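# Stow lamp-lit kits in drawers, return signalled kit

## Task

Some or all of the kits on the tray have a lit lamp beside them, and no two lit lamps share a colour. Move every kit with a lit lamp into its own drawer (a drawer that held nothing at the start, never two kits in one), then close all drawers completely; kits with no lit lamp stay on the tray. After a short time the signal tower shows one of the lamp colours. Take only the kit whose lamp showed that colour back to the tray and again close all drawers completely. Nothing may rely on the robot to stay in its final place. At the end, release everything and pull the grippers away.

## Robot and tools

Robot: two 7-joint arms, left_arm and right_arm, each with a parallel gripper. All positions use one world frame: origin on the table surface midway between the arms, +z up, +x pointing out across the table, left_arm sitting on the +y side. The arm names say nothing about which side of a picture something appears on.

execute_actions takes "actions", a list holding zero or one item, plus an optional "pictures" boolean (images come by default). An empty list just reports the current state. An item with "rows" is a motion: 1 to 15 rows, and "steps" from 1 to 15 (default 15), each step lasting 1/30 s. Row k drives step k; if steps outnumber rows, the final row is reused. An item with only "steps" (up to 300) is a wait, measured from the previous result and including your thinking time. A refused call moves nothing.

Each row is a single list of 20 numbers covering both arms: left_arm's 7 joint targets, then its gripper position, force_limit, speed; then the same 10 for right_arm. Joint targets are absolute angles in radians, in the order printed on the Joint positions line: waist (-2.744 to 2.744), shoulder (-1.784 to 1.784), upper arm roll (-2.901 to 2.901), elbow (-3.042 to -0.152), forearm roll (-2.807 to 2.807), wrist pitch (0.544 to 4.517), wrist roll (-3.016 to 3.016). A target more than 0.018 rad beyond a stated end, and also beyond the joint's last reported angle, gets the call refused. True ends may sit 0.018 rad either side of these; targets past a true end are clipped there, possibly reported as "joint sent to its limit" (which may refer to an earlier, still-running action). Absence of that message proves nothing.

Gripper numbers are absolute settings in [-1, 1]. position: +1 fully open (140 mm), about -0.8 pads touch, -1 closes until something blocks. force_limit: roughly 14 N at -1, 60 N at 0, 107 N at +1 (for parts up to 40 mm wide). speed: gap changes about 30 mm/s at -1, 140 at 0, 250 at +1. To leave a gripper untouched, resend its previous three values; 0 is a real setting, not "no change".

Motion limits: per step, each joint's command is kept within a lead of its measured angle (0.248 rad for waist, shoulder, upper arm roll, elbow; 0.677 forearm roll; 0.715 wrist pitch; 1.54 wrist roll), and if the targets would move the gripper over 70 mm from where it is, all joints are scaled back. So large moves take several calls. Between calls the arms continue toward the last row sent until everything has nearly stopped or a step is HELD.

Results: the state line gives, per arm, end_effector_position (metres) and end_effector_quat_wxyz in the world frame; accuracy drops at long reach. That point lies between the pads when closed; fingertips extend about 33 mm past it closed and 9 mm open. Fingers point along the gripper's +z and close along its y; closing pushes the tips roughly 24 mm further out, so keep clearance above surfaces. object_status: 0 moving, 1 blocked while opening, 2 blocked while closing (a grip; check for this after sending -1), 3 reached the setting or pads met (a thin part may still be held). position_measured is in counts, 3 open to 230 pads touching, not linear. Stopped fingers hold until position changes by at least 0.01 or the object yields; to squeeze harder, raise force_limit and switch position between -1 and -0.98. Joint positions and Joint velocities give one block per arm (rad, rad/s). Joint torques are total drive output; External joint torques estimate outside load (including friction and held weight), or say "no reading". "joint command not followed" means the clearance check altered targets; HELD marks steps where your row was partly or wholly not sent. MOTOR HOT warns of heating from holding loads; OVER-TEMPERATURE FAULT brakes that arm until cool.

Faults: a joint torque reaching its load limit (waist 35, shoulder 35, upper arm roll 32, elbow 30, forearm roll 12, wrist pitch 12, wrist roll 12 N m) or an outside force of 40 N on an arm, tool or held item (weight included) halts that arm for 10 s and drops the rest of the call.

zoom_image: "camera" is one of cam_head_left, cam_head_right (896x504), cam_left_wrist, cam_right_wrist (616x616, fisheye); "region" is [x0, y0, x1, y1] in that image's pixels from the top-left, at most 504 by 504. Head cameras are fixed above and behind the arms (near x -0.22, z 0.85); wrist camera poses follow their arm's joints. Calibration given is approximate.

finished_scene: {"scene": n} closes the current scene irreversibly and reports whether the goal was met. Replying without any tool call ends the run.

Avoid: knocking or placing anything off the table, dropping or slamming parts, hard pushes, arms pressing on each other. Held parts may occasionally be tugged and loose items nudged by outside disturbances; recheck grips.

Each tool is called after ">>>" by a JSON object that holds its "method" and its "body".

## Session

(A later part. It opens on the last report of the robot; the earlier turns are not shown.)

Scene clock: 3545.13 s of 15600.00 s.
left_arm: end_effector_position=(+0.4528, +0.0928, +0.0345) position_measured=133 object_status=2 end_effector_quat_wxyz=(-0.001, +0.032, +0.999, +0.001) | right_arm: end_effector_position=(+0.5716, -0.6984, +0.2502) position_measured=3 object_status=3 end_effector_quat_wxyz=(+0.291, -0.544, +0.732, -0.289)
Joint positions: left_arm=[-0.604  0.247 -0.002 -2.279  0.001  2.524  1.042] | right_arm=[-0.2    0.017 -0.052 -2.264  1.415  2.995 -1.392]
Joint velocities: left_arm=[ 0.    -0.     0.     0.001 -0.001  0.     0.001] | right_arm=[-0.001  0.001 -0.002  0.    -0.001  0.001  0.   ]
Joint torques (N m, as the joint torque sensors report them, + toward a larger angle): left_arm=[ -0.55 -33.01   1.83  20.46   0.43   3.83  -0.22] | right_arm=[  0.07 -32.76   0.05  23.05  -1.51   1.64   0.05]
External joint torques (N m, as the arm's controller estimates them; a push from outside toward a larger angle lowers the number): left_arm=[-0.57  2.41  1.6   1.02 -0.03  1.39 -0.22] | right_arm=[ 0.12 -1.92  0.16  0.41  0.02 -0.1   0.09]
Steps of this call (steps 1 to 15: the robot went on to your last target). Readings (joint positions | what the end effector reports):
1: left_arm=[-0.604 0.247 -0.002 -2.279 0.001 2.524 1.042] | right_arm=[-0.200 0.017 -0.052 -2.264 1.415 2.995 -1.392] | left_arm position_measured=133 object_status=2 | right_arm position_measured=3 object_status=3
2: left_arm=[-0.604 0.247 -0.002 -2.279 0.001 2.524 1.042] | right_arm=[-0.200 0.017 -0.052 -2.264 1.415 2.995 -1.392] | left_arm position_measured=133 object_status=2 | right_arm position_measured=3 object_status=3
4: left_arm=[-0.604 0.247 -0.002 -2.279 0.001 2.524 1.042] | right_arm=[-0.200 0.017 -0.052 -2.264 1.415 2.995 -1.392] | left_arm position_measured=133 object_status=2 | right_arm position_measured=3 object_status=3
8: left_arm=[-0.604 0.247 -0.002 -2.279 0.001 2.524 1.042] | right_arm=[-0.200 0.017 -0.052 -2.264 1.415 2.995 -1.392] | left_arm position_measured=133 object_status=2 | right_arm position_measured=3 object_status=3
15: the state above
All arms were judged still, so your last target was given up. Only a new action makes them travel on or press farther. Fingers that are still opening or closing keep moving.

Touched down. Release, lift, go to push start.

>>> {"method": "execute_actions", "body": {"actions": [{"rows": [[-0.604,0.247,0,-2.279,0,2.524,1.042,0.35,0,-0.3,-0.2,0.017,-0.05,-2.264,1.415,2.995,-1.392,1,0,0]], "steps": 15}], "pictures": false}}

>>> {"method": "execute_actions", "body": {"actions": [{"rows": [[-0.604,0.23,0,-2.277,0,2.49,1.042,0.35,0,-0.3,-0.2,0.017,-0.05,-2.264,1.415,2.995,-1.392,1,0,0],[-0.604,0.21,0,-2.275,0,2.46,1.042,0.35,0,-0.3,-0.2,0.017,-0.05,-2.264,1.415,2.995,-1.392,1,0,0],[-0.604,0.19,0,-2.272,0,2.43,1.042,0.35,0,-0.3,-0.2,0.017,-0.05,-2.264,1.415,2.995,-1.392,1,0,0],[-0.604,0.165,0,-2.268,0,2.4,1.042,0.35,0,-0.3,-0.2,0.017,-0.05,-2.264,1.415,2.995,-1.392,1,0,0],[-0.604,0.14,0,-2.264,0,2.37,1.042,0.35,0,-0.3,-0.2,0.017,-0.05,-2.264,1.415,2.995,-1.392,1,0,0],[-0.604,0.11,0,-2.258,0,2.34,1.042,0.35,0,-0.3,-0.2,0.017,-0.05,-2.264,1.415,2.995,-1.392,1,0,0],[-0.604,0.072,0,-2.251,0,2.327,1.042,0.35,0,-0.3,-0.2,0.017,-0.05,-2.264,1.415,2.995,-1.392,1,0,0]], "steps": 12}], "pictures": false}}

>>> {"method": "execute_actions", "body": {"actions": [{"rows": [[-0.604,-0.587,0,-2.936,0,2.79,1.95,-1,0,0,-0.2,0.017,-0.05,-2.264,1.415,2.995,-1.392,1,0,0]], "steps": 15}], "pictures": false}}

>>> {"method": "execute_actions", "body": {"actions": [{"rows": [[0.36,-0.587,0,-2.936,0,2.79,1.95,-1,0,0,-0.2,0.017,-0.05,-2.264,1.415,2.995,-1.392,1,0,0]], "steps": 15}], "pictures": false}}

>>> {"method": "execute_actions", "body": {"actions": [{"steps": 40}]}}

Scene clock: 3567.30 s of 15600.00 s.
left_arm: end_effector_position=(+0.4528, +0.0929, +0.0345) position_measured=85 object_status=0 end_effector_quat_wxyz=(-0.001, +0.032, +0.999, +0.001) | right_arm: end_effector_position=(+0.5716, -0.6984, +0.2502) position_measured=3 object_status=3 end_effector_quat_wxyz=(+0.291, -0.544, +0.732, -0.289)
Joint positions: left_arm=[-0.604  0.247 -0.002 -2.279  0.001  2.524  1.042] | right_arm=[-0.2    0.017 -0.052 -2.264  1.415  2.995 -1.392]
Joint velocities: left_arm=[-0.    -0.     0.     0.001 -0.001  0.001  0.002] | right_arm=[-0.002 -0.001 -0.001  0.     0.    -0.    -0.   ]
Joint torques (N m, as the joint torque sensors report them, + toward a larger angle): left_arm=[ -0.92 -35.87   1.34  19.55   0.34   2.46   0.15] | right_arm=[  0.11 -32.74   0.09  22.87  -1.54   1.6    0.05]
External joint torques (N m, as the arm's controller estimates them; a push from outside toward a larger angle lowers the number): left_arm=[-0.87 -0.4   1.18  0.07 -0.12  0.02  0.15] | right_arm=[ 0.24 -1.85  0.27  0.21 -0.01 -0.14  0.09]
Steps of this call (steps 1 to 90: nothing new was sent; then 18.67 s passed at rest; steps 91 to 105: all 15 steps of this action). Readings (joint positions | what the end effector reports):
91: left_arm=[-0.604 0.247 -0.002 -2.279 0.001 2.524 1.042] | right_arm=[-0.200 0.017 -0.052 -2.264 1.415 2.995 -1.392] | left_arm position_measured=133 object_status=0 | right_arm position_measured=3 object_status=3
92: left_arm=[-0.604 0.247 -0.002 -2.279 0.001 2.524 1.042] | right_arm=[-0.200 0.017 -0.052 -2.264 1.415 2.995 -1.392] | left_arm position_measured=132 object_status=0 | right_arm position_measured=3 object_status=3
94: left_arm=[-0.604 0.247 -0.002 -2.279 0.001 2.524 1.042] | right_arm=[-0.200 0.017 -0.052 -2.264 1.415 2.995 -1.392] | left_arm position_measured=116 object_status=0 | right_arm position_measured=3 object_status=3
98: left_arm=[-0.604 0.247 -0.002 -2.279 0.001 2.524 1.042] | right_arm=[-0.200 0.017 -0.052 -2.264 1.415 2.995 -1.392] | left_arm position_measured=93 object_status=0 | right_arm position_measured=3 object_status=3
105: the state above

Scene clock: 3567.70 s of 15600.00 s.
left_arm: end_effector_position=(+0.4635, +0.0859, +0.1286) position_measured=85 object_status=3 end_effector_quat_wxyz=(+0.021, +0.032, +0.999, -0.013) | right_arm: end_effector_position=(+0.5716, -0.6984, +0.2502) position_measured=3 object_status=3 end_effector_quat_wxyz=(+0.291, -0.544, +0.732, -0.289)
Joint positions: left_arm=[-0.604  0.071 -0.002 -2.246  0.001  2.367  1.042] | right_arm=[-0.2    0.017 -0.052 -2.264  1.415  2.995 -1.392]
Joint velocities: left_arm=[-0.001 -0.088  0.     0.011 -0.    -0.188 -0.001] | right_arm=[ 0.    -0.     0.    -0.001  0.001 -0.     0.001]
Joint torques (N m, as the joint torque sensors report them, + toward a larger angle): left_arm=[ -0.93 -27.09   2.95  18.61   0.45   1.34   0.04] | right_arm=[ -0.08 -32.69  -0.28  22.67  -1.52   1.65   0.07]
External joint torques (N m, as the arm's controller estimates them; a push from outside toward a larger angle lowers the number): left_arm=[-0.92 -1.74  2.9   0.84 -0.09 -0.54  0.04] | right_arm=[-0.02 -1.88 -0.15  0.07  0.01 -0.08  0.11]
Steps of this call (steps 1 to 12: all 12 steps of this action). Readings (joint positions | what the end effector reports):
1: left_arm=[-0.604 0.245 -0.002 -2.279 0.001 2.519 1.042] | right_arm=[-0.200 0.017 -0.052 -2.264 1.415 2.995 -1.392] | left_arm position_measured=85 object_status=3 | right_arm position_measured=3 object_status=3
2: left_arm=[-0.604 0.239 -0.002 -2.280 0.001 2.509 1.042] | right_arm=[-0.200 0.017 -0.052 -2.264 1.415 2.995 -1.392] | left_arm position_measured=85 object_status=3 | right_arm position_measured=3 object_status=3
4: left_arm=[-0.604 0.212 -0.002 -2.279 0.001 2.478 1.042] | right_arm=[-0.200 0.017 -0.052 -2.264 1.415 2.995 -1.392] | left_arm position_measured=85 object_status=3 | right_arm position_measured=3 object_status=3
8: left_arm=[-0.604 0.118 -0.002 -2.263 0.001 2.403 1.042] | right_arm=[-0.200 0.017 -0.052 -2.264 1.415 2.995 -1.392] | left_arm position_measured=85 object_status=3 | right_arm position_measured=3 object_status=3
12: the state above

Scene clock: 3568.20 s of 15600.00 s.
left_arm: end_effector_position=(+0.3712, +0.1483, +0.1748) position_measured=190 object_status=0 end_effector_quat_wxyz=(+0.201, +0.373, +0.905, -0.040) | right_arm: end_effector_position=(+0.5716, -0.6984, +0.2502) position_measured=3 object_status=3 end_effector_quat_wxyz=(+0.291, -0.544, +0.732, -0.289)
Joint positions: left_arm=[-0.604 -0.581 -0.002 -2.931  0.001  2.762  1.76 ] | right_arm=[-0.2    0.017 -0.052 -2.264  1.415  2.995 -1.392]
Joint velocities: left_arm=[-0.001 -0.049 -0.    -0.061  0.001  0.143  0.605] | right_arm=[ 0.    -0.    -0.    -0.     0.    -0.     0.002]
Joint torques (N m, as the joint torque sensors report them, + toward a larger angle): left_arm=[ -0.61 -10.97   1.31  21.31   0.47   4.12   0.45] | right_arm=[  0.2  -32.76  -0.4   23.01  -1.53   1.61   0.03]
External joint torques (N m, as the arm's controller estimates them; a push from outside toward a larger angle lowers the number): left_arm=[-0.55 -1.22  1.86 -1.8  -0.15  0.85  0.46] | right_arm=[ 0.2  -1.83 -0.34  0.36  0.   -0.12  0.07]
Steps of this call (steps 1 to 15: all 15 steps of this action). Readings (joint positions | what the end effector reports):
1: left_arm=[-0.604 0.034 -0.002 -2.297 0.001 2.421 1.107] | right_arm=[-0.200 0.017 -0.052 -2.264 1.415 2.995 -1.392] | left_arm position_measured=85 object_status=0 | right_arm position_measured=3 object_status=3
2: left_arm=[-0.604 -0.029 -0.002 -2.371 0.001 2.478 1.184] | right_arm=[-0.200 0.017 -0.052 -2.264 1.415 2.995 -1.392] | left_arm position_measured=92 object_status=0 | right_arm position_measured=3 object_status=3
4: left_arm=[-0.604 -0.185 -0.002 -2.527 0.001 2.579 1.333] | right_arm=[-0.200 0.017 -0.052 -2.264 1.415 2.995 -1.392] | left_arm position_measured=107 object_status=0 | right_arm position_measured=3 object_status=3
8: left_arm=[-0.604 -0.491 -0.002 -2.818 0.001 2.695 1.549] | right_arm=[-0.200 0.017 -0.052 -2.264 1.415 2.995 -1.392] | left_arm position_measured=137 object_status=0 | right_arm position_measured=3 object_status=3
15: the state above

Scene clock: 3568.70 s of 15600.00 s.
left_arm: end_effector_position=(+0.4455, +0.4526, +0.1796) position_measured=233 object_status=3 end_effector_quat_wxyz=(+0.209, +0.081, +0.973, +0.048) | right_arm: end_effector_position=(+0.5716, -0.6984, +0.2502) position_measured=3 object_status=3 end_effector_quat_wxyz=(+0.291, -0.544, +0.732, -0.289)
Joint positions: left_arm=[ 0.128 -0.584 -0.001 -2.931  0.002  2.781  1.875] | right_arm=[-0.2    0.017 -0.052 -2.264  1.415  2.995 -1.392]
Joint velocities: left_arm=[ 1.419 -0.001  0.053 -0.002 -0.005  0.013  0.132] | right_arm=[ 0.001 -0.    -0.     0.001 -0.001 -0.    -0.001]
Joint torques (N m, as the joint torque sensors report them, + toward a larger angle): left_arm=[ -4.77 -11.25  -2.99  20.05   0.81   3.84   0.58] | right_arm=[  0.12 -32.78   0.14  23.46  -1.56   1.65   0.  ]
External joint torques (N m, as the arm's controller estimates them; a push from outside toward a larger angle lowers the number): left_arm=[ 1.44 -1.33  0.34 -1.65  0.07  0.73  0.6 ] | right_arm=[ 0.06 -1.92  0.14  0.8  -0.02 -0.06  0.04]
Steps of this call (steps 1 to 15: all 15 steps of this action). Readings (joint positions | what the end effector reports):
1: left_arm=[-0.569 -0.582 -0.010 -2.931 0.003 2.764 1.773] | right_arm=[-0.200 0.017 -0.052 -2.264 1.415 2.995 -1.392] | left_arm position_measured=198 object_status=0 | right_arm position_measured=3 object_status=3
2: left_arm=[-0.521 -0.582 -0.010 -2.931 0.003 2.767 1.783] | right_arm=[-0.200 0.017 -0.052 -2.264 1.415 2.995 -1.392] | left_arm position_measured=205 object_status=0 | right_arm position_measured=3 object_status=3
4: left_arm=[-0.422 -0.583 -0.007 -2.931 0.003 2.771 1.803] | right_arm=[-0.200 0.017 -0.052 -2.264 1.415 2.995 -1.392] | left_arm position_measured=221 object_status=0 | right_arm position_measured=3 object_status=3
8: left_arm=[-0.223 -0.583 -0.003 -2.931 0.003 2.776 1.835] | right_arm=[-0.200 0.017 -0.052 -2.264 1.415 2.995 -1.392] | left_arm position_measured=233 object_status=0 | right_arm position_measured=3 object_status=3
15: the state above

Scene clock: 3570.03 s of 15600.00 s.
left_arm: end_effector_position=(+0.4196, +0.5509, +0.1795) position_measured=233 object_status=3 end_effector_quat_wxyz=(+0.202, -0.001, +0.976, +0.078) | right_arm: end_effector_position=(+0.5716, -0.6984, +0.2502) position_measured=3 object_status=3 end_effector_quat_wxyz=(+0.291, -0.544, +0.732, -0.289)
Joint positions: left_arm=[ 0.357 -0.585  0.003 -2.935  0.001  2.786  1.942] | right_arm=[-0.2    0.017 -0.052 -2.264  1.415  2.995 -1.392]
Joint velocities: left_arm=[ 0.001 -0.001 -0.     0.001  0.    -0.     0.006] | right_arm=[-0.    -0.001  0.001  0.001  0.     0.    -0.001]
Joint torques (N m, as the joint torque sensors report them, + toward a larger angle): left_arm=[  1.24 -11.36  -2.03  21.38   0.58   4.04   0.46] | right_arm=[  0.01 -32.79   0.14  22.91  -1.59   1.6    0.03]
External joint torques (N m, as the arm's controller estimates them; a push from outside toward a larger angle lowers the number): left_arm=[ 1.25 -1.47 -1.47 -1.09 -0.03  0.81  0.46] | right_arm=[-0.01 -1.75  0.19  0.19 -0.05 -0.13  0.07]
Steps of this call (steps 1 to 40: the robot went on to your last target). Readings (joint positions | what the end effector reports):
1: left_arm=[0.178 -0.584 -0.001 -2.931 0.002 2.781 1.879] | right_arm=[-0.200 0.017 -0.052 -2.264 1.415 2.995 -1.392] | left_arm position_measured=233 object_status=3 | right_arm position_measured=3 object_status=3
2: left_arm=[0.228 -0.584 -0.001 -2.932 0.002 2.782 1.885] | right_arm=[-0.200 0.017 -0.052 -2.264 1.415 2.995 -1.392] | left_arm position_measured=233 object_status=3 | right_arm position_measured=3 object_status=3
4: left_arm=[0.305 -0.585 0.002 -2.933 0.001 2.783 1.896] | right_arm=[-0.200 0.017 -0.052 -2.264 1.415 2.995 -1.392] | left_arm position_measured=233 object_status=3 | right_arm position_measured=3 object_status=3
8: left_arm=[0.350 -0.585 0.003 -2.934 0.001 2.785 1.913] | right_arm=[-0.200 0.017 -0.052 -2.264 1.415 2.995 -1.392] | left_arm position_measured=233 object_status=3 | right_arm position_measured=3 object_status=3
40: the state above
camera_calibration (this result's frames):
cam_left_wrist: T_world_to_cam=[[0.135581, 0.977353, 0.162478, -0.61628], [0.6654, -0.211327, 0.715949, -0.278156], [0.734071, 0.0110441, -0.678983, -0.00161723], [0, 0, 0, 1]] pos_world=[0.269828, 0.543559, 0.29818]
cam_right_wrist: T_world_to_cam=[[-0.63894, 0.244559, -0.729346, 0.715616], [-0.0628404, 0.928357, 0.36634, 0.583909], [0.766685, 0.279902, -0.577796, 0.0780968], [0, 0, 0, 1]] pos_world=[0.434053, -0.738945, 0.353147]

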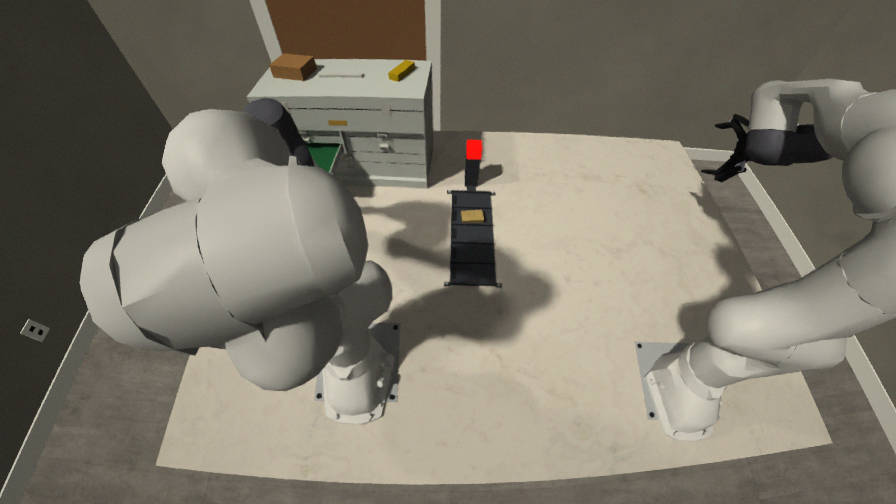

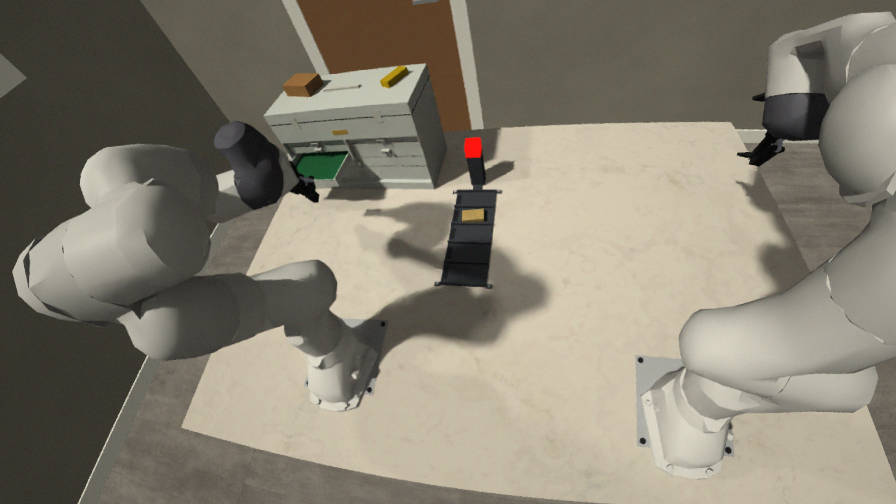

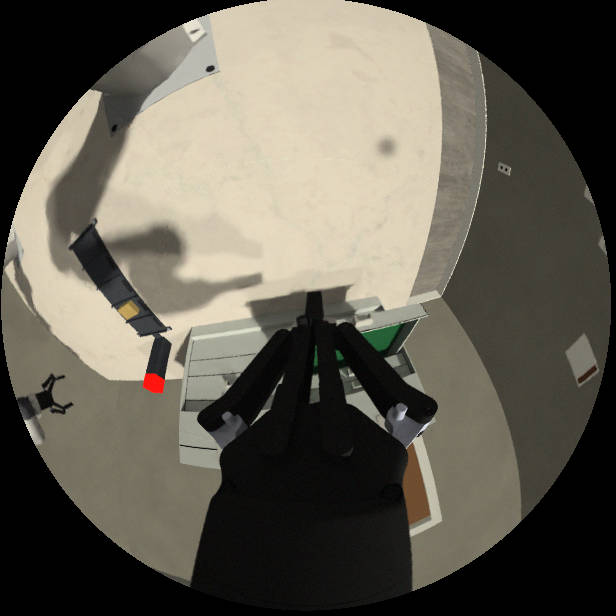

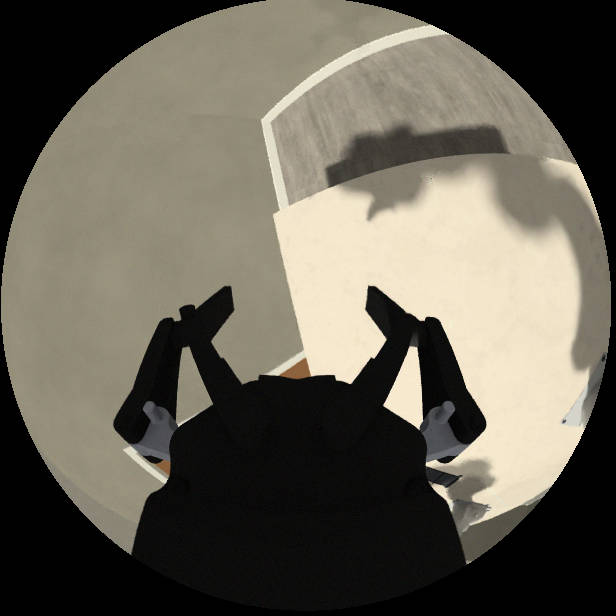

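>>> {"method": "execute_actions", "body": {"actions": [{"rows": [[0.36,-0.55,0,-2.907,0,2.8,1.95,-1,0,0,-0.2,0.017,-0.05,-2.264,1.415,2.995,-1.392,1,0,0],[0.36,-0.513,0,-2.878,0,2.81,1.95,-1,0,0,-0.2,0.017,-0.05,-2.264,1.415,2.995,-1.392,1,0,0],[0.36,-0.476,0,-2.85,0,2.82,1.95,-1,0,0,-0.2,0.017,-0.05,-2.264,1.415,2.995,-1.392,1,0,0],[0.36,-0.45,0,-2.829,0,2.827,1.95,-1,0,0,-0.2,0.017,-0.05,-2.264,1.415,2.995,-1.392,1,0,0],[0.36,-0.428,0,-2.812,0,2.832,1.95,-1,0,0,-0.2,0.017,-0.05,-2.264,1.415,2.995,-1.392,1,0,0],[0.358,-0.407,0,-2.796,0,2.836,1.95,-1,0,0,-0.2,0.017,-0.05,-2.264,1.415,2.995,-1.392,1,0,0],[0.356,-0.386,0,-2.78,0,2.84,1.95,-1,0,0,-0.2,0.017,-0.05,-2.264,1.415,2.995,-1.392,1,0,0],[0.354,-0.365,0,-2.763,0,2.84,1.95,-1,0,0,-0.2,0.017,-0.05,-2.264,1.415,2.995,-1.392,1,0,0],[0.351,-0.346,0,-2.745,0,2.84,1.945,-1,0,0,-0.2,0.017,-0.05,-2.264,1.415,2.995,-1.392,1,0,0],[0.348,-0.328,0,-2.726,0,2.84,1.945,-1,0,0,-0.2,0.017,-0.05,-2.264,1.415,2.995,-1.392,1,0,0],[0.345,-0.309,0,-2.708,0,2.84,1.94,-1,0,0,-0.2,0.017,-0.05,-2.264,1.415,2.995,-1.392,1,0,0],[0.342,-0.29,0,-2.69,0,2.84,1.94,-1,0,0,-0.2,0.017,-0.05,-2.264,1.415,2.995,-1.392,1,0,0],[0.338,-0.272,0,-2.671,0,2.84,1.935,-1,0,0,-0.2,0.017,-0.05,-2.264,1.415,2.995,-1.392,1,0,0],[0.335,-0.253,0,-2.653,0,2.84,1.935,-1,0,0,-0.2,0.017,-0.05,-2.264,1.415,2.995,-1.392,1,0,0],[0.331,-0.234,0,-2.635,0,2.839,1.93,-1,0,0,-0.2,0.017,-0.05,-2.264,1.415,2.995,-1.392,1,0,0]], "steps": 15}], "pictures": false}}

>>> {"method": "execute_actions", "body": {"actions": [{"rows": [[0.328,-0.216,0,-2.617,0,2.839,1.93,-1,0,0,-0.2,0.017,-0.05,-2.264,1.415,2.995,-1.392,1,0,0],[0.324,-0.197,0,-2.598,0,2.838,1.925,-1,0,0,-0.2,0.017,-0.05,-2.264,1.415,2.995,-1.392,1,0,0],[0.321,-0.1785,0,-2.58,0,2.838,1.925,-1,0,0,-0.2,0.017,-0.05,-2.264,1.415,2.995,-1.392,1,0,0],[0.317,-0.162,0,-2.56,0,2.835,1.92,-1,0,0,-0.2,0.017,-0.05,-2.264,1.415,2.995,-1.392,1,0,0],[0.314,-0.145,0,-2.541,0,2.833,1.92,-1,0,0,-0.2,0.017,-0.05,-2.264,1.415,2.995,-1.392,1,0,0],[0.31,-0.128,0,-2.521,0,2.83,1.915,-1,0,0,-0.2,0.017,-0.05,-2.264,1.415,2.995,-1.392,1,0,0],[0.307,-0.111,0,-2.502,0,2.828,1.915,-1,0,0,-0.2,0.017,-0.05,-2.264,1.415,2.995,-1.392,1,0,0],[0.303,-0.095,0,-2.482,0,2.825,1.91,-1,0,0,-0.2,0.017,-0.05,-2.264,1.415,2.995,-1.392,1,0,0],[0.3,-0.078,0,-2.463,0,2.823,1.91,-1,0,0,-0.2,0.017,-0.05,-2.264,1.415,2.995,-1.392,1,0,0],[0.296,-0.061,0,-2.443,0,2.82,1.905,-1,0,0,-0.2,0.017,-0.05,-2.264,1.415,2.995,-1.392,1,0,0],[0.293,-0.047,0,-2.427,0,2.818,1.905,-1,0,0,-0.2,0.017,-0.05,-2.264,1.415,2.995,-1.392,1,0,0],[0.29,-0.035,0,-2.413,0,2.816,1.9,-1,0,0,-0.2,0.017,-0.05,-2.264,1.415,2.995,-1.392,1,0,0],[0.287,-0.025,0,-2.401,0,2.815,1.9,-1,0,0,-0.2,0.017,-0.05,-2.264,1.415,2.995,-1.392,1,0,0],[0.285,-0.017,0,-2.392,0,2.814,1.9,-1,0,0,-0.2,0.017,-0.05,-2.264,1.415,2.995,-1.392,1,0,0],[0.283,-0.011,0,-2.385,0,2.813,1.9,-1,0,0,-0.2,0.017,-0.05,-2.264,1.415,2.995,-1.392,1,0,0]], "steps": 15}], "pictures": false}}

>>> {"method": "execute_actions", "body": {"actions": [{"rows": [[0.282,-0.005,0,-2.378,0,2.812,1.9,-1,0,0,-0.2,0.017,-0.05,-2.264,1.415,2.995,-1.392,1,0,0],[0.282,0.001,0,-2.37,0,2.812,1.9,-1,0,0,-0.2,0.017,-0.05,-2.264,1.415,2.995,-1.392,1,0,0],[0.281,0.007,0,-2.363,0,2.811,1.9,-1,0,0,-0.2,0.017,-0.05,-2.264,1.415,2.995,-1.392,1,0,0],[0.281,0.013,0,-2.355,0,2.81,1.9,-1,0,0,-0.2,0.017,-0.05,-2.264,1.415,2.995,-1.392,1,0,0],[0.28,0.019,0,-2.348,0,2.809,1.9,-1,0,0,-0.2,0.017,-0.05,-2.264,1.415,2.995,-1.392,1,0,0],[0.28,0.024,0,-2.341,0,2.808,1.9,-1,0,0,-0.2,0.017,-0.05,-2.264,1.415,2.995,-1.392,1,0,0],[0.28,0.029,0,-2.335,0,2.808,1.9,-1,0,0,-0.2,0.017,-0.05,-2.264,1.415,2.995,-1.392,1,0,0]], "steps": 15}], "pictures": false}}

>>> {"method": "execute_actions", "body": {"actions": [{"steps": 10}], "pictures": false}}

>>> {"method": "execute_actions", "body": {"actions": [{"rows": [[0.3,-0.011,0,-2.385,0,2.813,1.9,-1,0,0,-0.2,0.017,-0.05,-2.264,1.415,2.995,-1.392,1,0,0],[0.3,-0.09,0,-2.48,0,2.825,1.9,-1,0,0,-0.2,0.017,-0.05,-2.264,1.415,2.995,-1.392,1,0,0],[0.3,-0.1785,0,-2.58,0,2.838,1.9,-1,0,0,-0.2,0.017,-0.05,-2.264,1.415,2.995,-1.392,1,0,0],[0.3,-0.27,0,-2.67,0,2.84,1.9,-1,0,0,-0.2,0.017,-0.05,-2.264,1.415,2.995,-1.392,1,0,0],[0.35,-0.365,0,-2.763,0,2.84,1.9,-1,0,0,-0.2,0.017,-0.05,-2.264,1.415,2.995,-1.392,1,0,0],[0.45,-0.48,0,-2.85,0,2.8,1.9,-1,0,0,-0.2,0.017,-0.05,-2.264,1.415,2.995,-1.392,1,0,0],[0.7,-0.65,0,-2.9,0,2.68,1.9,-1,0,0,-0.2,0.017,-0.05,-2.264,1.415,2.995,-1.392,1,0,0]], "steps": 15}], "pictures": false}}

>>> {"method": "execute_actions", "body": {"actions": [{"steps": 30}]}}

>>> {"method": "zoom_image", "body": {"camera": "cam_head_right", "region": [250, 50, 510, 240]}}

Scene clock: 3640.63 s of 15600.00 s.
left_arm: end_effector_position=(+0.5024, +0.5742, +0.1782) position_measured=233 object_status=3 end_effector_quat_wxyz=(+0.198, +0.008, +0.977, +0.076) | right_arm: end_effector_position=(+0.5716, -0.6984, +0.2502) position_measured=3 object_status=3 end_effector_quat_wxyz=(+0.291, -0.544, +0.732, -0.289)
Joint positions: left_arm=[ 0.341 -0.275  0.002 -2.676  0.001  2.829  1.943] | right_arm=[-0.2    0.017 -0.052 -2.264  1.415  2.995 -1.392]
Joint velocities: left_arm=[-0.098  0.547 -0.006  0.524  0.001  0.03  -0.017] | right_arm=[-0.001 -0.    -0.001  0.001 -0.     0.     0.   ]
Joint torques (N m, as the joint torque sensors report them, + toward a larger angle): left_arm=[ -2.18 -21.88  -0.09  20.75   0.49   4.15  -0.26] | right_arm=[  0.47 -32.73   0.03  23.51  -1.57   1.6    0.02]
External joint torques (N m, as the arm's controller estimates them; a push from outside toward a larger angle lowers the number): left_arm=[-2.13  1.08  0.35  2.39 -0.11  1.43 -0.28] | right_arm=[ 0.59 -1.75  0.21  0.78 -0.04 -0.15  0.06]
Steps of this call (steps 1 to 15: the robot went on to your last target; steps 16 to 90: nothing new was sent; then 67.10 s passed at rest; steps 91 to 105: all 15 steps of this action). Readings (joint positions | what the end effector reports):
91: left_arm=[0.357 -0.578 0.003 -2.929 0.001 2.787 1.943] | right_arm=[-0.200 0.017 -0.052 -2.264 1.415 2.995 -1.392] | left_arm position_measured=233 object_status=3 | right_arm position_measured=3 object_status=3
92: left_arm=[0.357 -0.560 0.003 -2.915 0.001 2.790 1.943] | right_arm=[-0.200 0.017 -0.052 -2.264 1.415 2.995 -1.392] | left_arm position_measured=233 object_status=3 | right_arm position_measured=3 object_status=3
94: left_arm=[0.357 -0.509 0.003 -2.874 0.001 2.800 1.943] | right_arm=[-0.200 0.017 -0.052 -2.264 1.415 2.995 -1.392] | left_arm position_measured=233 object_status=3 | right_arm position_measured=3 object_status=3
98: left_arm=[0.357 -0.413 0.002 -2.800 0.001 2.818 1.943] | right_arm=[-0.200 0.017 -0.052 -2.264 1.415 2.995 -1.392] | left_arm position_measured=233 object_status=3 | right_arm position_measured=3 object_status=3
105: the state above

Scene clock: 3641.13 s of 15600.00 s.
left_arm: end_effector_position=(+0.5931, +0.5751, +0.1784) position_measured=233 object_status=3 end_effector_quat_wxyz=(+0.205, +0.022, +0.976, +0.070) | right_arm: end_effector_position=(+0.5716, -0.6984, +0.2502) position_measured=3 object_status=3 end_effector_quat_wxyz=(+0.291, -0.544, +0.732, -0.289)
Joint positions: left_arm=[ 0.291 -0.03   0.001 -2.412  0.001  2.818  1.921] | right_arm=[-0.2    0.017 -0.052 -2.264  1.415  2.995 -1.392]
Joint velocities: left_arm=[-0.063  0.266 -0.003  0.307  0.001 -0.02  -0.046] | right_arm=[-0.    -0.002 -0.     0.001 -0.     0.     0.001]
Joint torques (N m, as the joint torque sensors report them, + toward a larger angle): left_arm=[ -3.94 -28.97  -0.5   23.32   0.55   3.15  -0.27] | right_arm=[  0.12 -32.87  -0.32  23.26  -1.5    1.62   0.05]
External joint torques (N m, as the arm's controller estimates them; a push from outside toward a larger angle lowers the number): left_arm=[-4.51  1.95 -0.86  2.56  0.02  0.24 -0.28] | right_arm=[ 0.2  -1.77 -0.18  0.46  0.05 -0.12  0.09]
Steps of this call (steps 1 to 15: all 15 steps of this action). Readings (joint positions | what the end effector reports):
1: left_arm=[0.337 -0.256 0.002 -2.658 0.001 2.829 1.942] | right_arm=[-0.200 0.017 -0.052 -2.264 1.415 2.995 -1.392] | left_arm position_measured=233 object_status=3 | right_arm position_measured=3 object_status=3
2: left_arm=[0.334 -0.238 0.002 -2.640 0.001 2.830 1.941] | right_arm=[-0.200 0.017 -0.052 -2.264 1.415 2.995 -1.392] | left_arm position_measured=233 object_status=3 | right_arm position_measured=3 object_status=3
4: left_arm=[0.327 -0.201 0.002 -2.603 0.001 2.830 1.939] | right_arm=[-0.200 0.017 -0.052 -2.264 1.415 2.995 -1.392] | left_arm position_measured=233 object_status=3 | right_arm position_measured=3 object_status=3
8: left_arm=[0.313 -0.130 0.001 -2.527 0.001 2.827 1.933] | right_arm=[-0.200 0.017 -0.052 -2.264 1.415 2.995 -1.392] | left_arm position_measured=233 object_status=3 | right_arm position_measured=3 object_status=3
15: the state above

Scene clock: 3641.63 s of 15600.00 s.
left_arm: end_effector_position=(+0.6127, +0.5750, +0.1783) position_measured=233 object_status=3 end_effector_quat_wxyz=(+0.203, +0.022, +0.977, +0.067) | right_arm: end_effector_position=(+0.5716, -0.6984, +0.2502) position_measured=3 object_status=3 end_effector_quat_wxyz=(+0.291, -0.544, +0.732, -0.289)
Joint positions: left_arm=[ 0.282  0.022  0.001 -2.343  0.001  2.796  1.911] | right_arm=[-0.2    0.017 -0.052 -2.264  1.415  2.995 -1.392]
Joint velocities: left_arm=[ 0.001  0.003  0.     0.009  0.001 -0.014 -0.007] | right_arm=[ 0.    -0.001  0.002 -0.001  0.     0.     0.001]
Joint torques (N m, as the joint torque sensors report them, + toward a larger angle): left_arm=[ -1.63 -25.91  -0.04  26.2    0.58   5.67  -0.31] | right_arm=[  0.2  -33.02  -0.18  23.07  -1.52   1.62   0.03]
External joint torques (N m, as the arm's controller estimates them; a push from outside toward a larger angle lowers the number): left_arm=[-1.7   4.81 -0.12  4.03 -0.01  2.47 -0.31] | right_arm=[ 0.12 -2.06 -0.2   0.41  0.01 -0.1   0.08]
Steps of this call (steps 1 to 15: all 15 steps of this action). Readings (joint positions | what the end effector reports):
1: left_arm=[0.289 -0.022 0.001 -2.402 0.001 2.817 1.919] | right_arm=[-0.200 0.017 -0.052 -2.264 1.415 2.995 -1.392] | left_arm position_measured=233 object_status=3 | right_arm position_measured=3 object_status=3
2: left_arm=[0.287 -0.014 0.001 -2.393 0.001 2.816 1.918] | right_arm=[-0.200 0.017 -0.052 -2.264 1.415 2.995 -1.392] | left_arm position_measured=233 object_status=3 | right_arm position_measured=3 object_status=3
4: left_arm=[0.285 -0.001 0.001 -2.377 0.001 2.814 1.916] | right_arm=[-0.200 0.017 -0.052 -2.264 1.415 2.995 -1.392] | left_arm position_measured=233 object_status=3 | right_arm position_measured=3 object_status=3
8: left_arm=[0.282 0.020 0.001 -2.350 0.001 2.807 1.913] | right_arm=[-0.200 0.017 -0.052 -2.264 1.415 2.995 -1.392] | left_arm position_measured=233 object_status=3 | right_arm position_measured=3 object_status=3
15: the state above

Scene clock: 3641.97 s of 15600.00 s.
left_arm: end_effector_position=(+0.6127, +0.5750, +0.1783) position_measured=233 object_status=3 end_effector_quat_wxyz=(+0.203, +0.021, +0.977, +0.067) | right_arm: end_effector_position=(+0.5716, -0.6984, +0.2502) position_measured=3 object_status=3 end_effector_quat_wxyz=(+0.291, -0.544, +0.732, -0.289)
Joint positions: left_arm=[ 0.282  0.022  0.001 -2.342  0.001  2.795  1.91 ] | right_arm=[-0.2    0.017 -0.052 -2.264  1.415  2.995 -1.392]
Joint velocities: left_arm=[ 0.    -0.    -0.     0.001  0.001 -0.002 -0.001] | right_arm=[-0.001  0.001 -0.    -0.001  0.    -0.    -0.   ]
Joint torques (N m, as the joint torque sensors report them, + toward a larger angle): left_arm=[ -0.95 -25.72  -0.15  26.26   0.59   5.39  -0.42] | right_arm=[ -0.01 -32.88  -0.17  23.36  -1.52   1.57   0.02]
External joint torques (N m, as the arm's controller estimates them; a push from outside toward a larger angle lowers the number): left_arm=[-1.02  5.12 -0.25  3.98  0.01  2.17 -0.41] | right_arm=[ 0.15 -2.09  0.05  0.78  0.   -0.17  0.06]
Steps of this call (steps 1 to 10: the robot went on to your last target). Readings (joint positions | what the end effector reports):
1: left_arm=[0.282 0.022 0.001 -2.343 0.001 2.796 1.911] | right_arm=[-0.200 0.017 -0.052 -2.264 1.415 2.995 -1.392] | left_arm position_measured=233 object_status=3 | right_arm position_measured=3 object_status=3
2: left_arm=[0.282 0.022 0.001 -2.343 0.001 2.796 1.911] | right_arm=[-0.200 0.017 -0.052 -2.264 1.415 2.995 -1.392] | left_arm position_measured=233 object_status=3 | right_arm position_measured=3 object_status=3
4: left_arm=[0.282 0.022 0.001 -2.343 0.001 2.795 1.911] | right_arm=[-0.200 0.017 -0.052 -2.264 1.415 2.995 -1.392] | left_arm position_measured=233 object_status=3 | right_arm position_measured=3 object_status=3
8: left_arm=[0.282 0.022 0.001 -2.342 0.001 2.795 1.910] | right_arm=[-0.200 0.017 -0.052 -2.264 1.415 2.995 -1.392] | left_arm position_measured=233 object_status=3 | right_arm position_measured=3 object_status=3
10: the state above

Scene clock: 3642.47 s of 15600.00 s.
left_arm: end_effector_position=(+0.3692, +0.6728, +0.2081) position_measured=233 object_status=3 end_effector_quat_wxyz=(+0.198, -0.159, +0.961, +0.108) | right_arm: end_effector_position=(+0.5716, -0.6984, +0.2502) position_measured=3 object_status=3 end_effector_quat_wxyz=(+0.291, -0.544, +0.732, -0.289)
Joint positions: left_arm=[ 0.65  -0.593  0.003 -2.868  0.001  2.729  1.908] | right_arm=[-0.2    0.017 -0.052 -2.264  1.415  2.995 -1.392]
Joint velocities: left_arm=[ 0.748 -0.874  0.077 -0.359 -0.014 -0.251 -0.006] | right_arm=[ 0.     0.001  0.    -0.    -0.001  0.    -0.001]
Joint torques (N m, as the joint torque sensors report them, + toward a larger angle): left_arm=[-5.91 -1.38 -5.28 21.22  0.96  2.22 -0.22] | right_arm=[  0.05 -32.57   0.08  23.16  -1.56   1.68   0.04]
External joint torques (N m, as the arm's controller estimates them; a push from outside toward a larger angle lowers the number): left_arm=[ 1.85 -1.96  2.49 -0.97 -0.58 -0.56 -0.2 ] | right_arm=[ 0.02 -1.76  0.11  0.54 -0.02 -0.04  0.08]
Steps of this call (steps 1 to 15: all 15 steps of this action). Readings (joint positions | what the end effector reports):
1: left_arm=[0.284 0.015 -0.000 -2.353 0.001 2.797 1.910] | right_arm=[-0.200 0.017 -0.052 -2.264 1.415 2.995 -1.392] | left_arm position_measured=233 object_status=3 | right_arm position_measured=3 object_status=3
2: left_arm=[0.288 -0.011 -0.000 -2.387 0.001 2.803 1.909] | right_arm=[-0.200 0.017 -0.052 -2.264 1.415 2.995 -1.392] | left_arm position_measured=233 object_status=3 | right_arm position_measured=3 object_status=3
4: left_arm=[0.293 -0.119 -0.000 -2.516 0.001 2.813 1.909] | right_arm=[-0.200 0.017 -0.052 -2.264 1.415 2.995 -1.392] | left_arm position_measured=233 object_status=3 | right_arm position_measured=3 object_status=3
8: left_arm=[0.385 -0.312 -0.007 -2.701 0.001 2.798 1.909] | right_arm=[-0.200 0.017 -0.052 -2.264 1.415 2.995 -1.392] | left_arm position_measured=233 object_status=3 | right_arm position_measured=3 object_status=3
15: the state above

Scene clock: 3643.47 s of 15600.00 s.
left_arm: end_effector_position=(+0.3422, +0.6779, +0.2055) position_measured=233 object_status=3 end_effector_quat_wxyz=(+0.187, -0.183, +0.959, +0.107) | right_arm: end_effector_position=(+0.5716, -0.6984, +0.2502) position_measured=3 object_status=3 end_effector_quat_wxyz=(+0.291, -0.544, +0.732, -0.289)
Joint positions: left_arm=[ 0.697 -0.648  0.003 -2.899  0.     2.684  1.907] | right_arm=[-0.2    0.017 -0.052 -2.264  1.415  2.995 -1.392]
Joint velocities: left_arm=[-0.    -0.001  0.001  0.    -0.001 -0.     0.   ] | right_arm=[-0.     0.002 -0.001 -0.002 -0.    -0.001  0.   ]
Joint torques (N m, as the joint torque sensors report them, + toward a larger angle): left_arm=[  0.95 -10.16  -1.88  21.92   0.79   2.71  -0.21] | right_arm=[  0.54 -33.06   0.14  22.97  -1.59   1.65   0.01]
External joint torques (N m, as the arm's controller estimates them; a push from outside toward a larger angle lowers the number): left_arm=[ 0.94 -1.35 -1.28 -1.46  0.14 -0.51 -0.2 ] | right_arm=[ 0.56 -2.38  0.23  0.46 -0.06 -0.07  0.05]
Steps of this call (steps 1 to 30: the robot went on to your last target). Readings (joint positions | what the end effector reports):
1: left_arm=[0.669 -0.616 0.004 -2.877 0.000 2.721 1.908] | right_arm=[-0.200 0.017 -0.052 -2.264 1.415 2.995 -1.392] | left_arm position_measured=233 object_status=3 | right_arm position_measured=3 object_status=3
2: left_arm=[0.681 -0.630 0.004 -2.883 0.000 2.715 1.908] | right_arm=[-0.200 0.017 -0.052 -2.264 1.415 2.995 -1.392] | left_arm position_measured=233 object_status=3 | right_arm position_measured=3 object_status=3
4: left_arm=[0.691 -0.642 0.004 -2.891 0.000 2.705 1.908] | right_arm=[-0.200 0.017 -0.052 -2.264 1.415 2.995 -1.392] | left_arm position_measured=233 object_status=3 | right_arm position_measured=3 object_status=3
8: left_arm=[0.696 -0.647 0.003 -2.897 0.000 2.694 1.907] | right_arm=[-0.200 0.017 -0.052 -2.264 1.415 2.995 -1.392] | left_arm position_measured=233 object_status=3 | right_arm position_measured=3 object_status=3
30: the state above
All arms were judged still, so your last target was given up. Only a new action makes them travel on or press farther. Fingers that are still opening or closing keep moving.
camera_calibration (this result's frames):
cam_left_wrist: T_world_to_cam=[[-0.230761, 0.961716, 0.147825, -0.595169], [0.690622, 0.0548679, 0.721131, -0.40859], [0.685413, 0.2685, -0.676843, -0.0869148], [0, 0, 0, 1]] pos_world=[0.204412, 0.618139, 0.3238]
cam_right_wrist: T_world_to_cam=[[-0.638941, 0.244558, -0.729346, 0.715616], [-0.0628419, 0.928356, 0.36634, 0.583909], [0.766685, 0.279903, -0.577796, 0.0780974], [0, 0, 0, 1]] pos_world=[0.434054, -0.738945, 0.353147]

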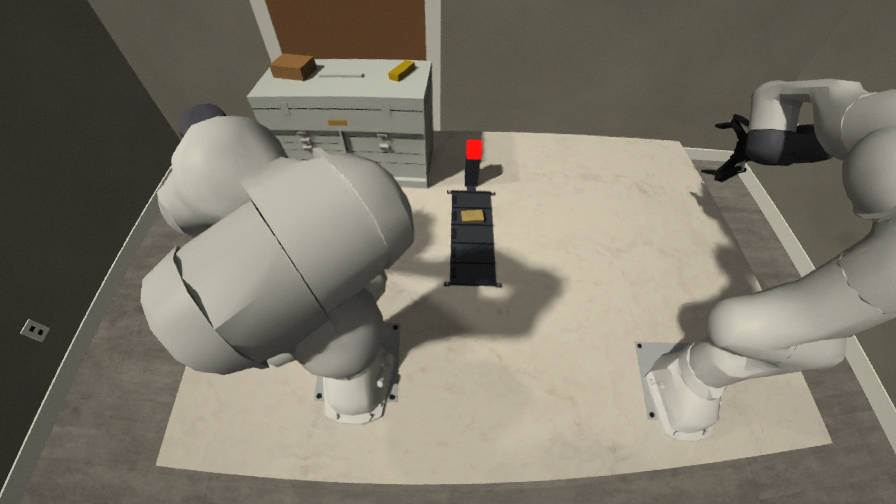

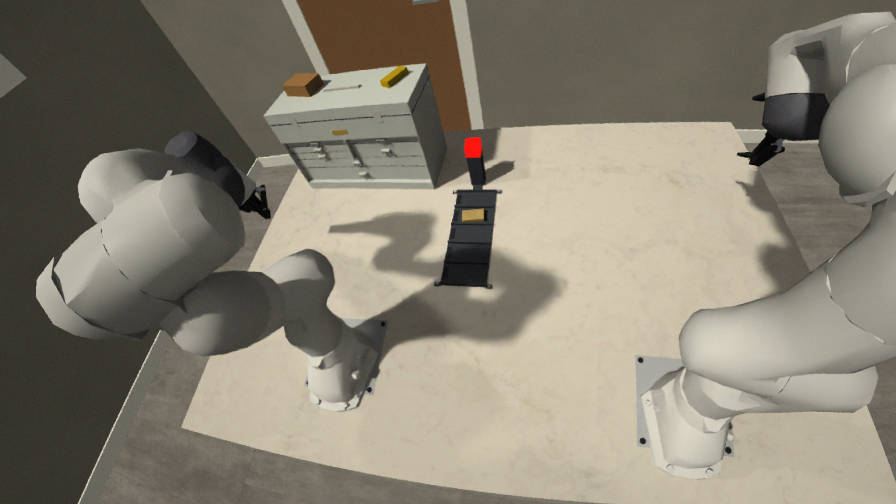

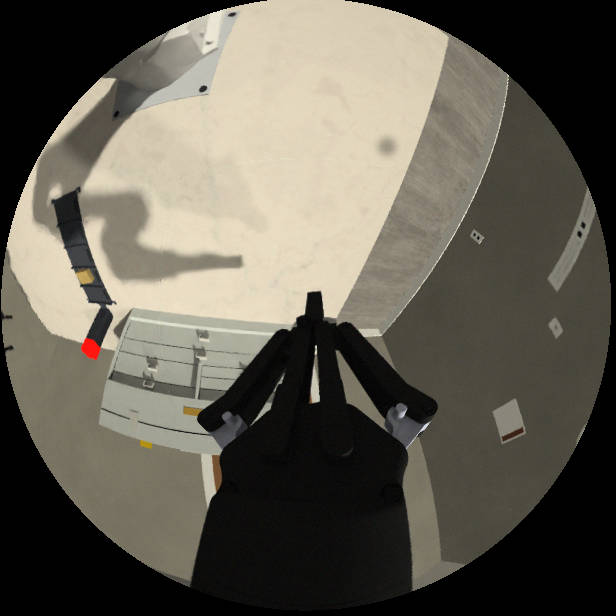

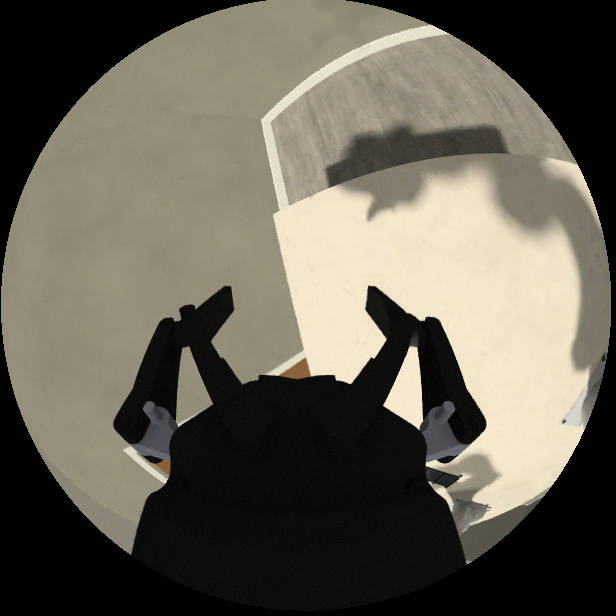

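Region (250, 50, 510, 240) of cam_head_right's 896x504 image, scaled by 1.938, with more detail than that image has; it fills the top 368 rows of this view, and the rest is white.

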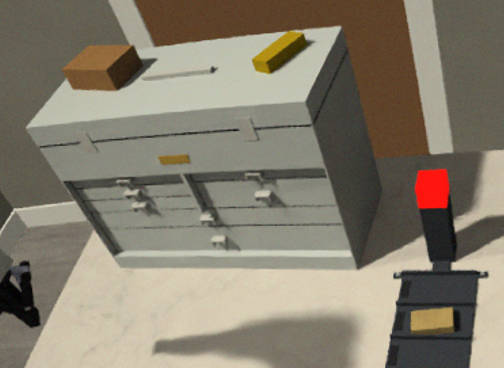

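>>> {"method": "finished_scene", "body": {"scene": 1}}

The scene is finished: the task was done.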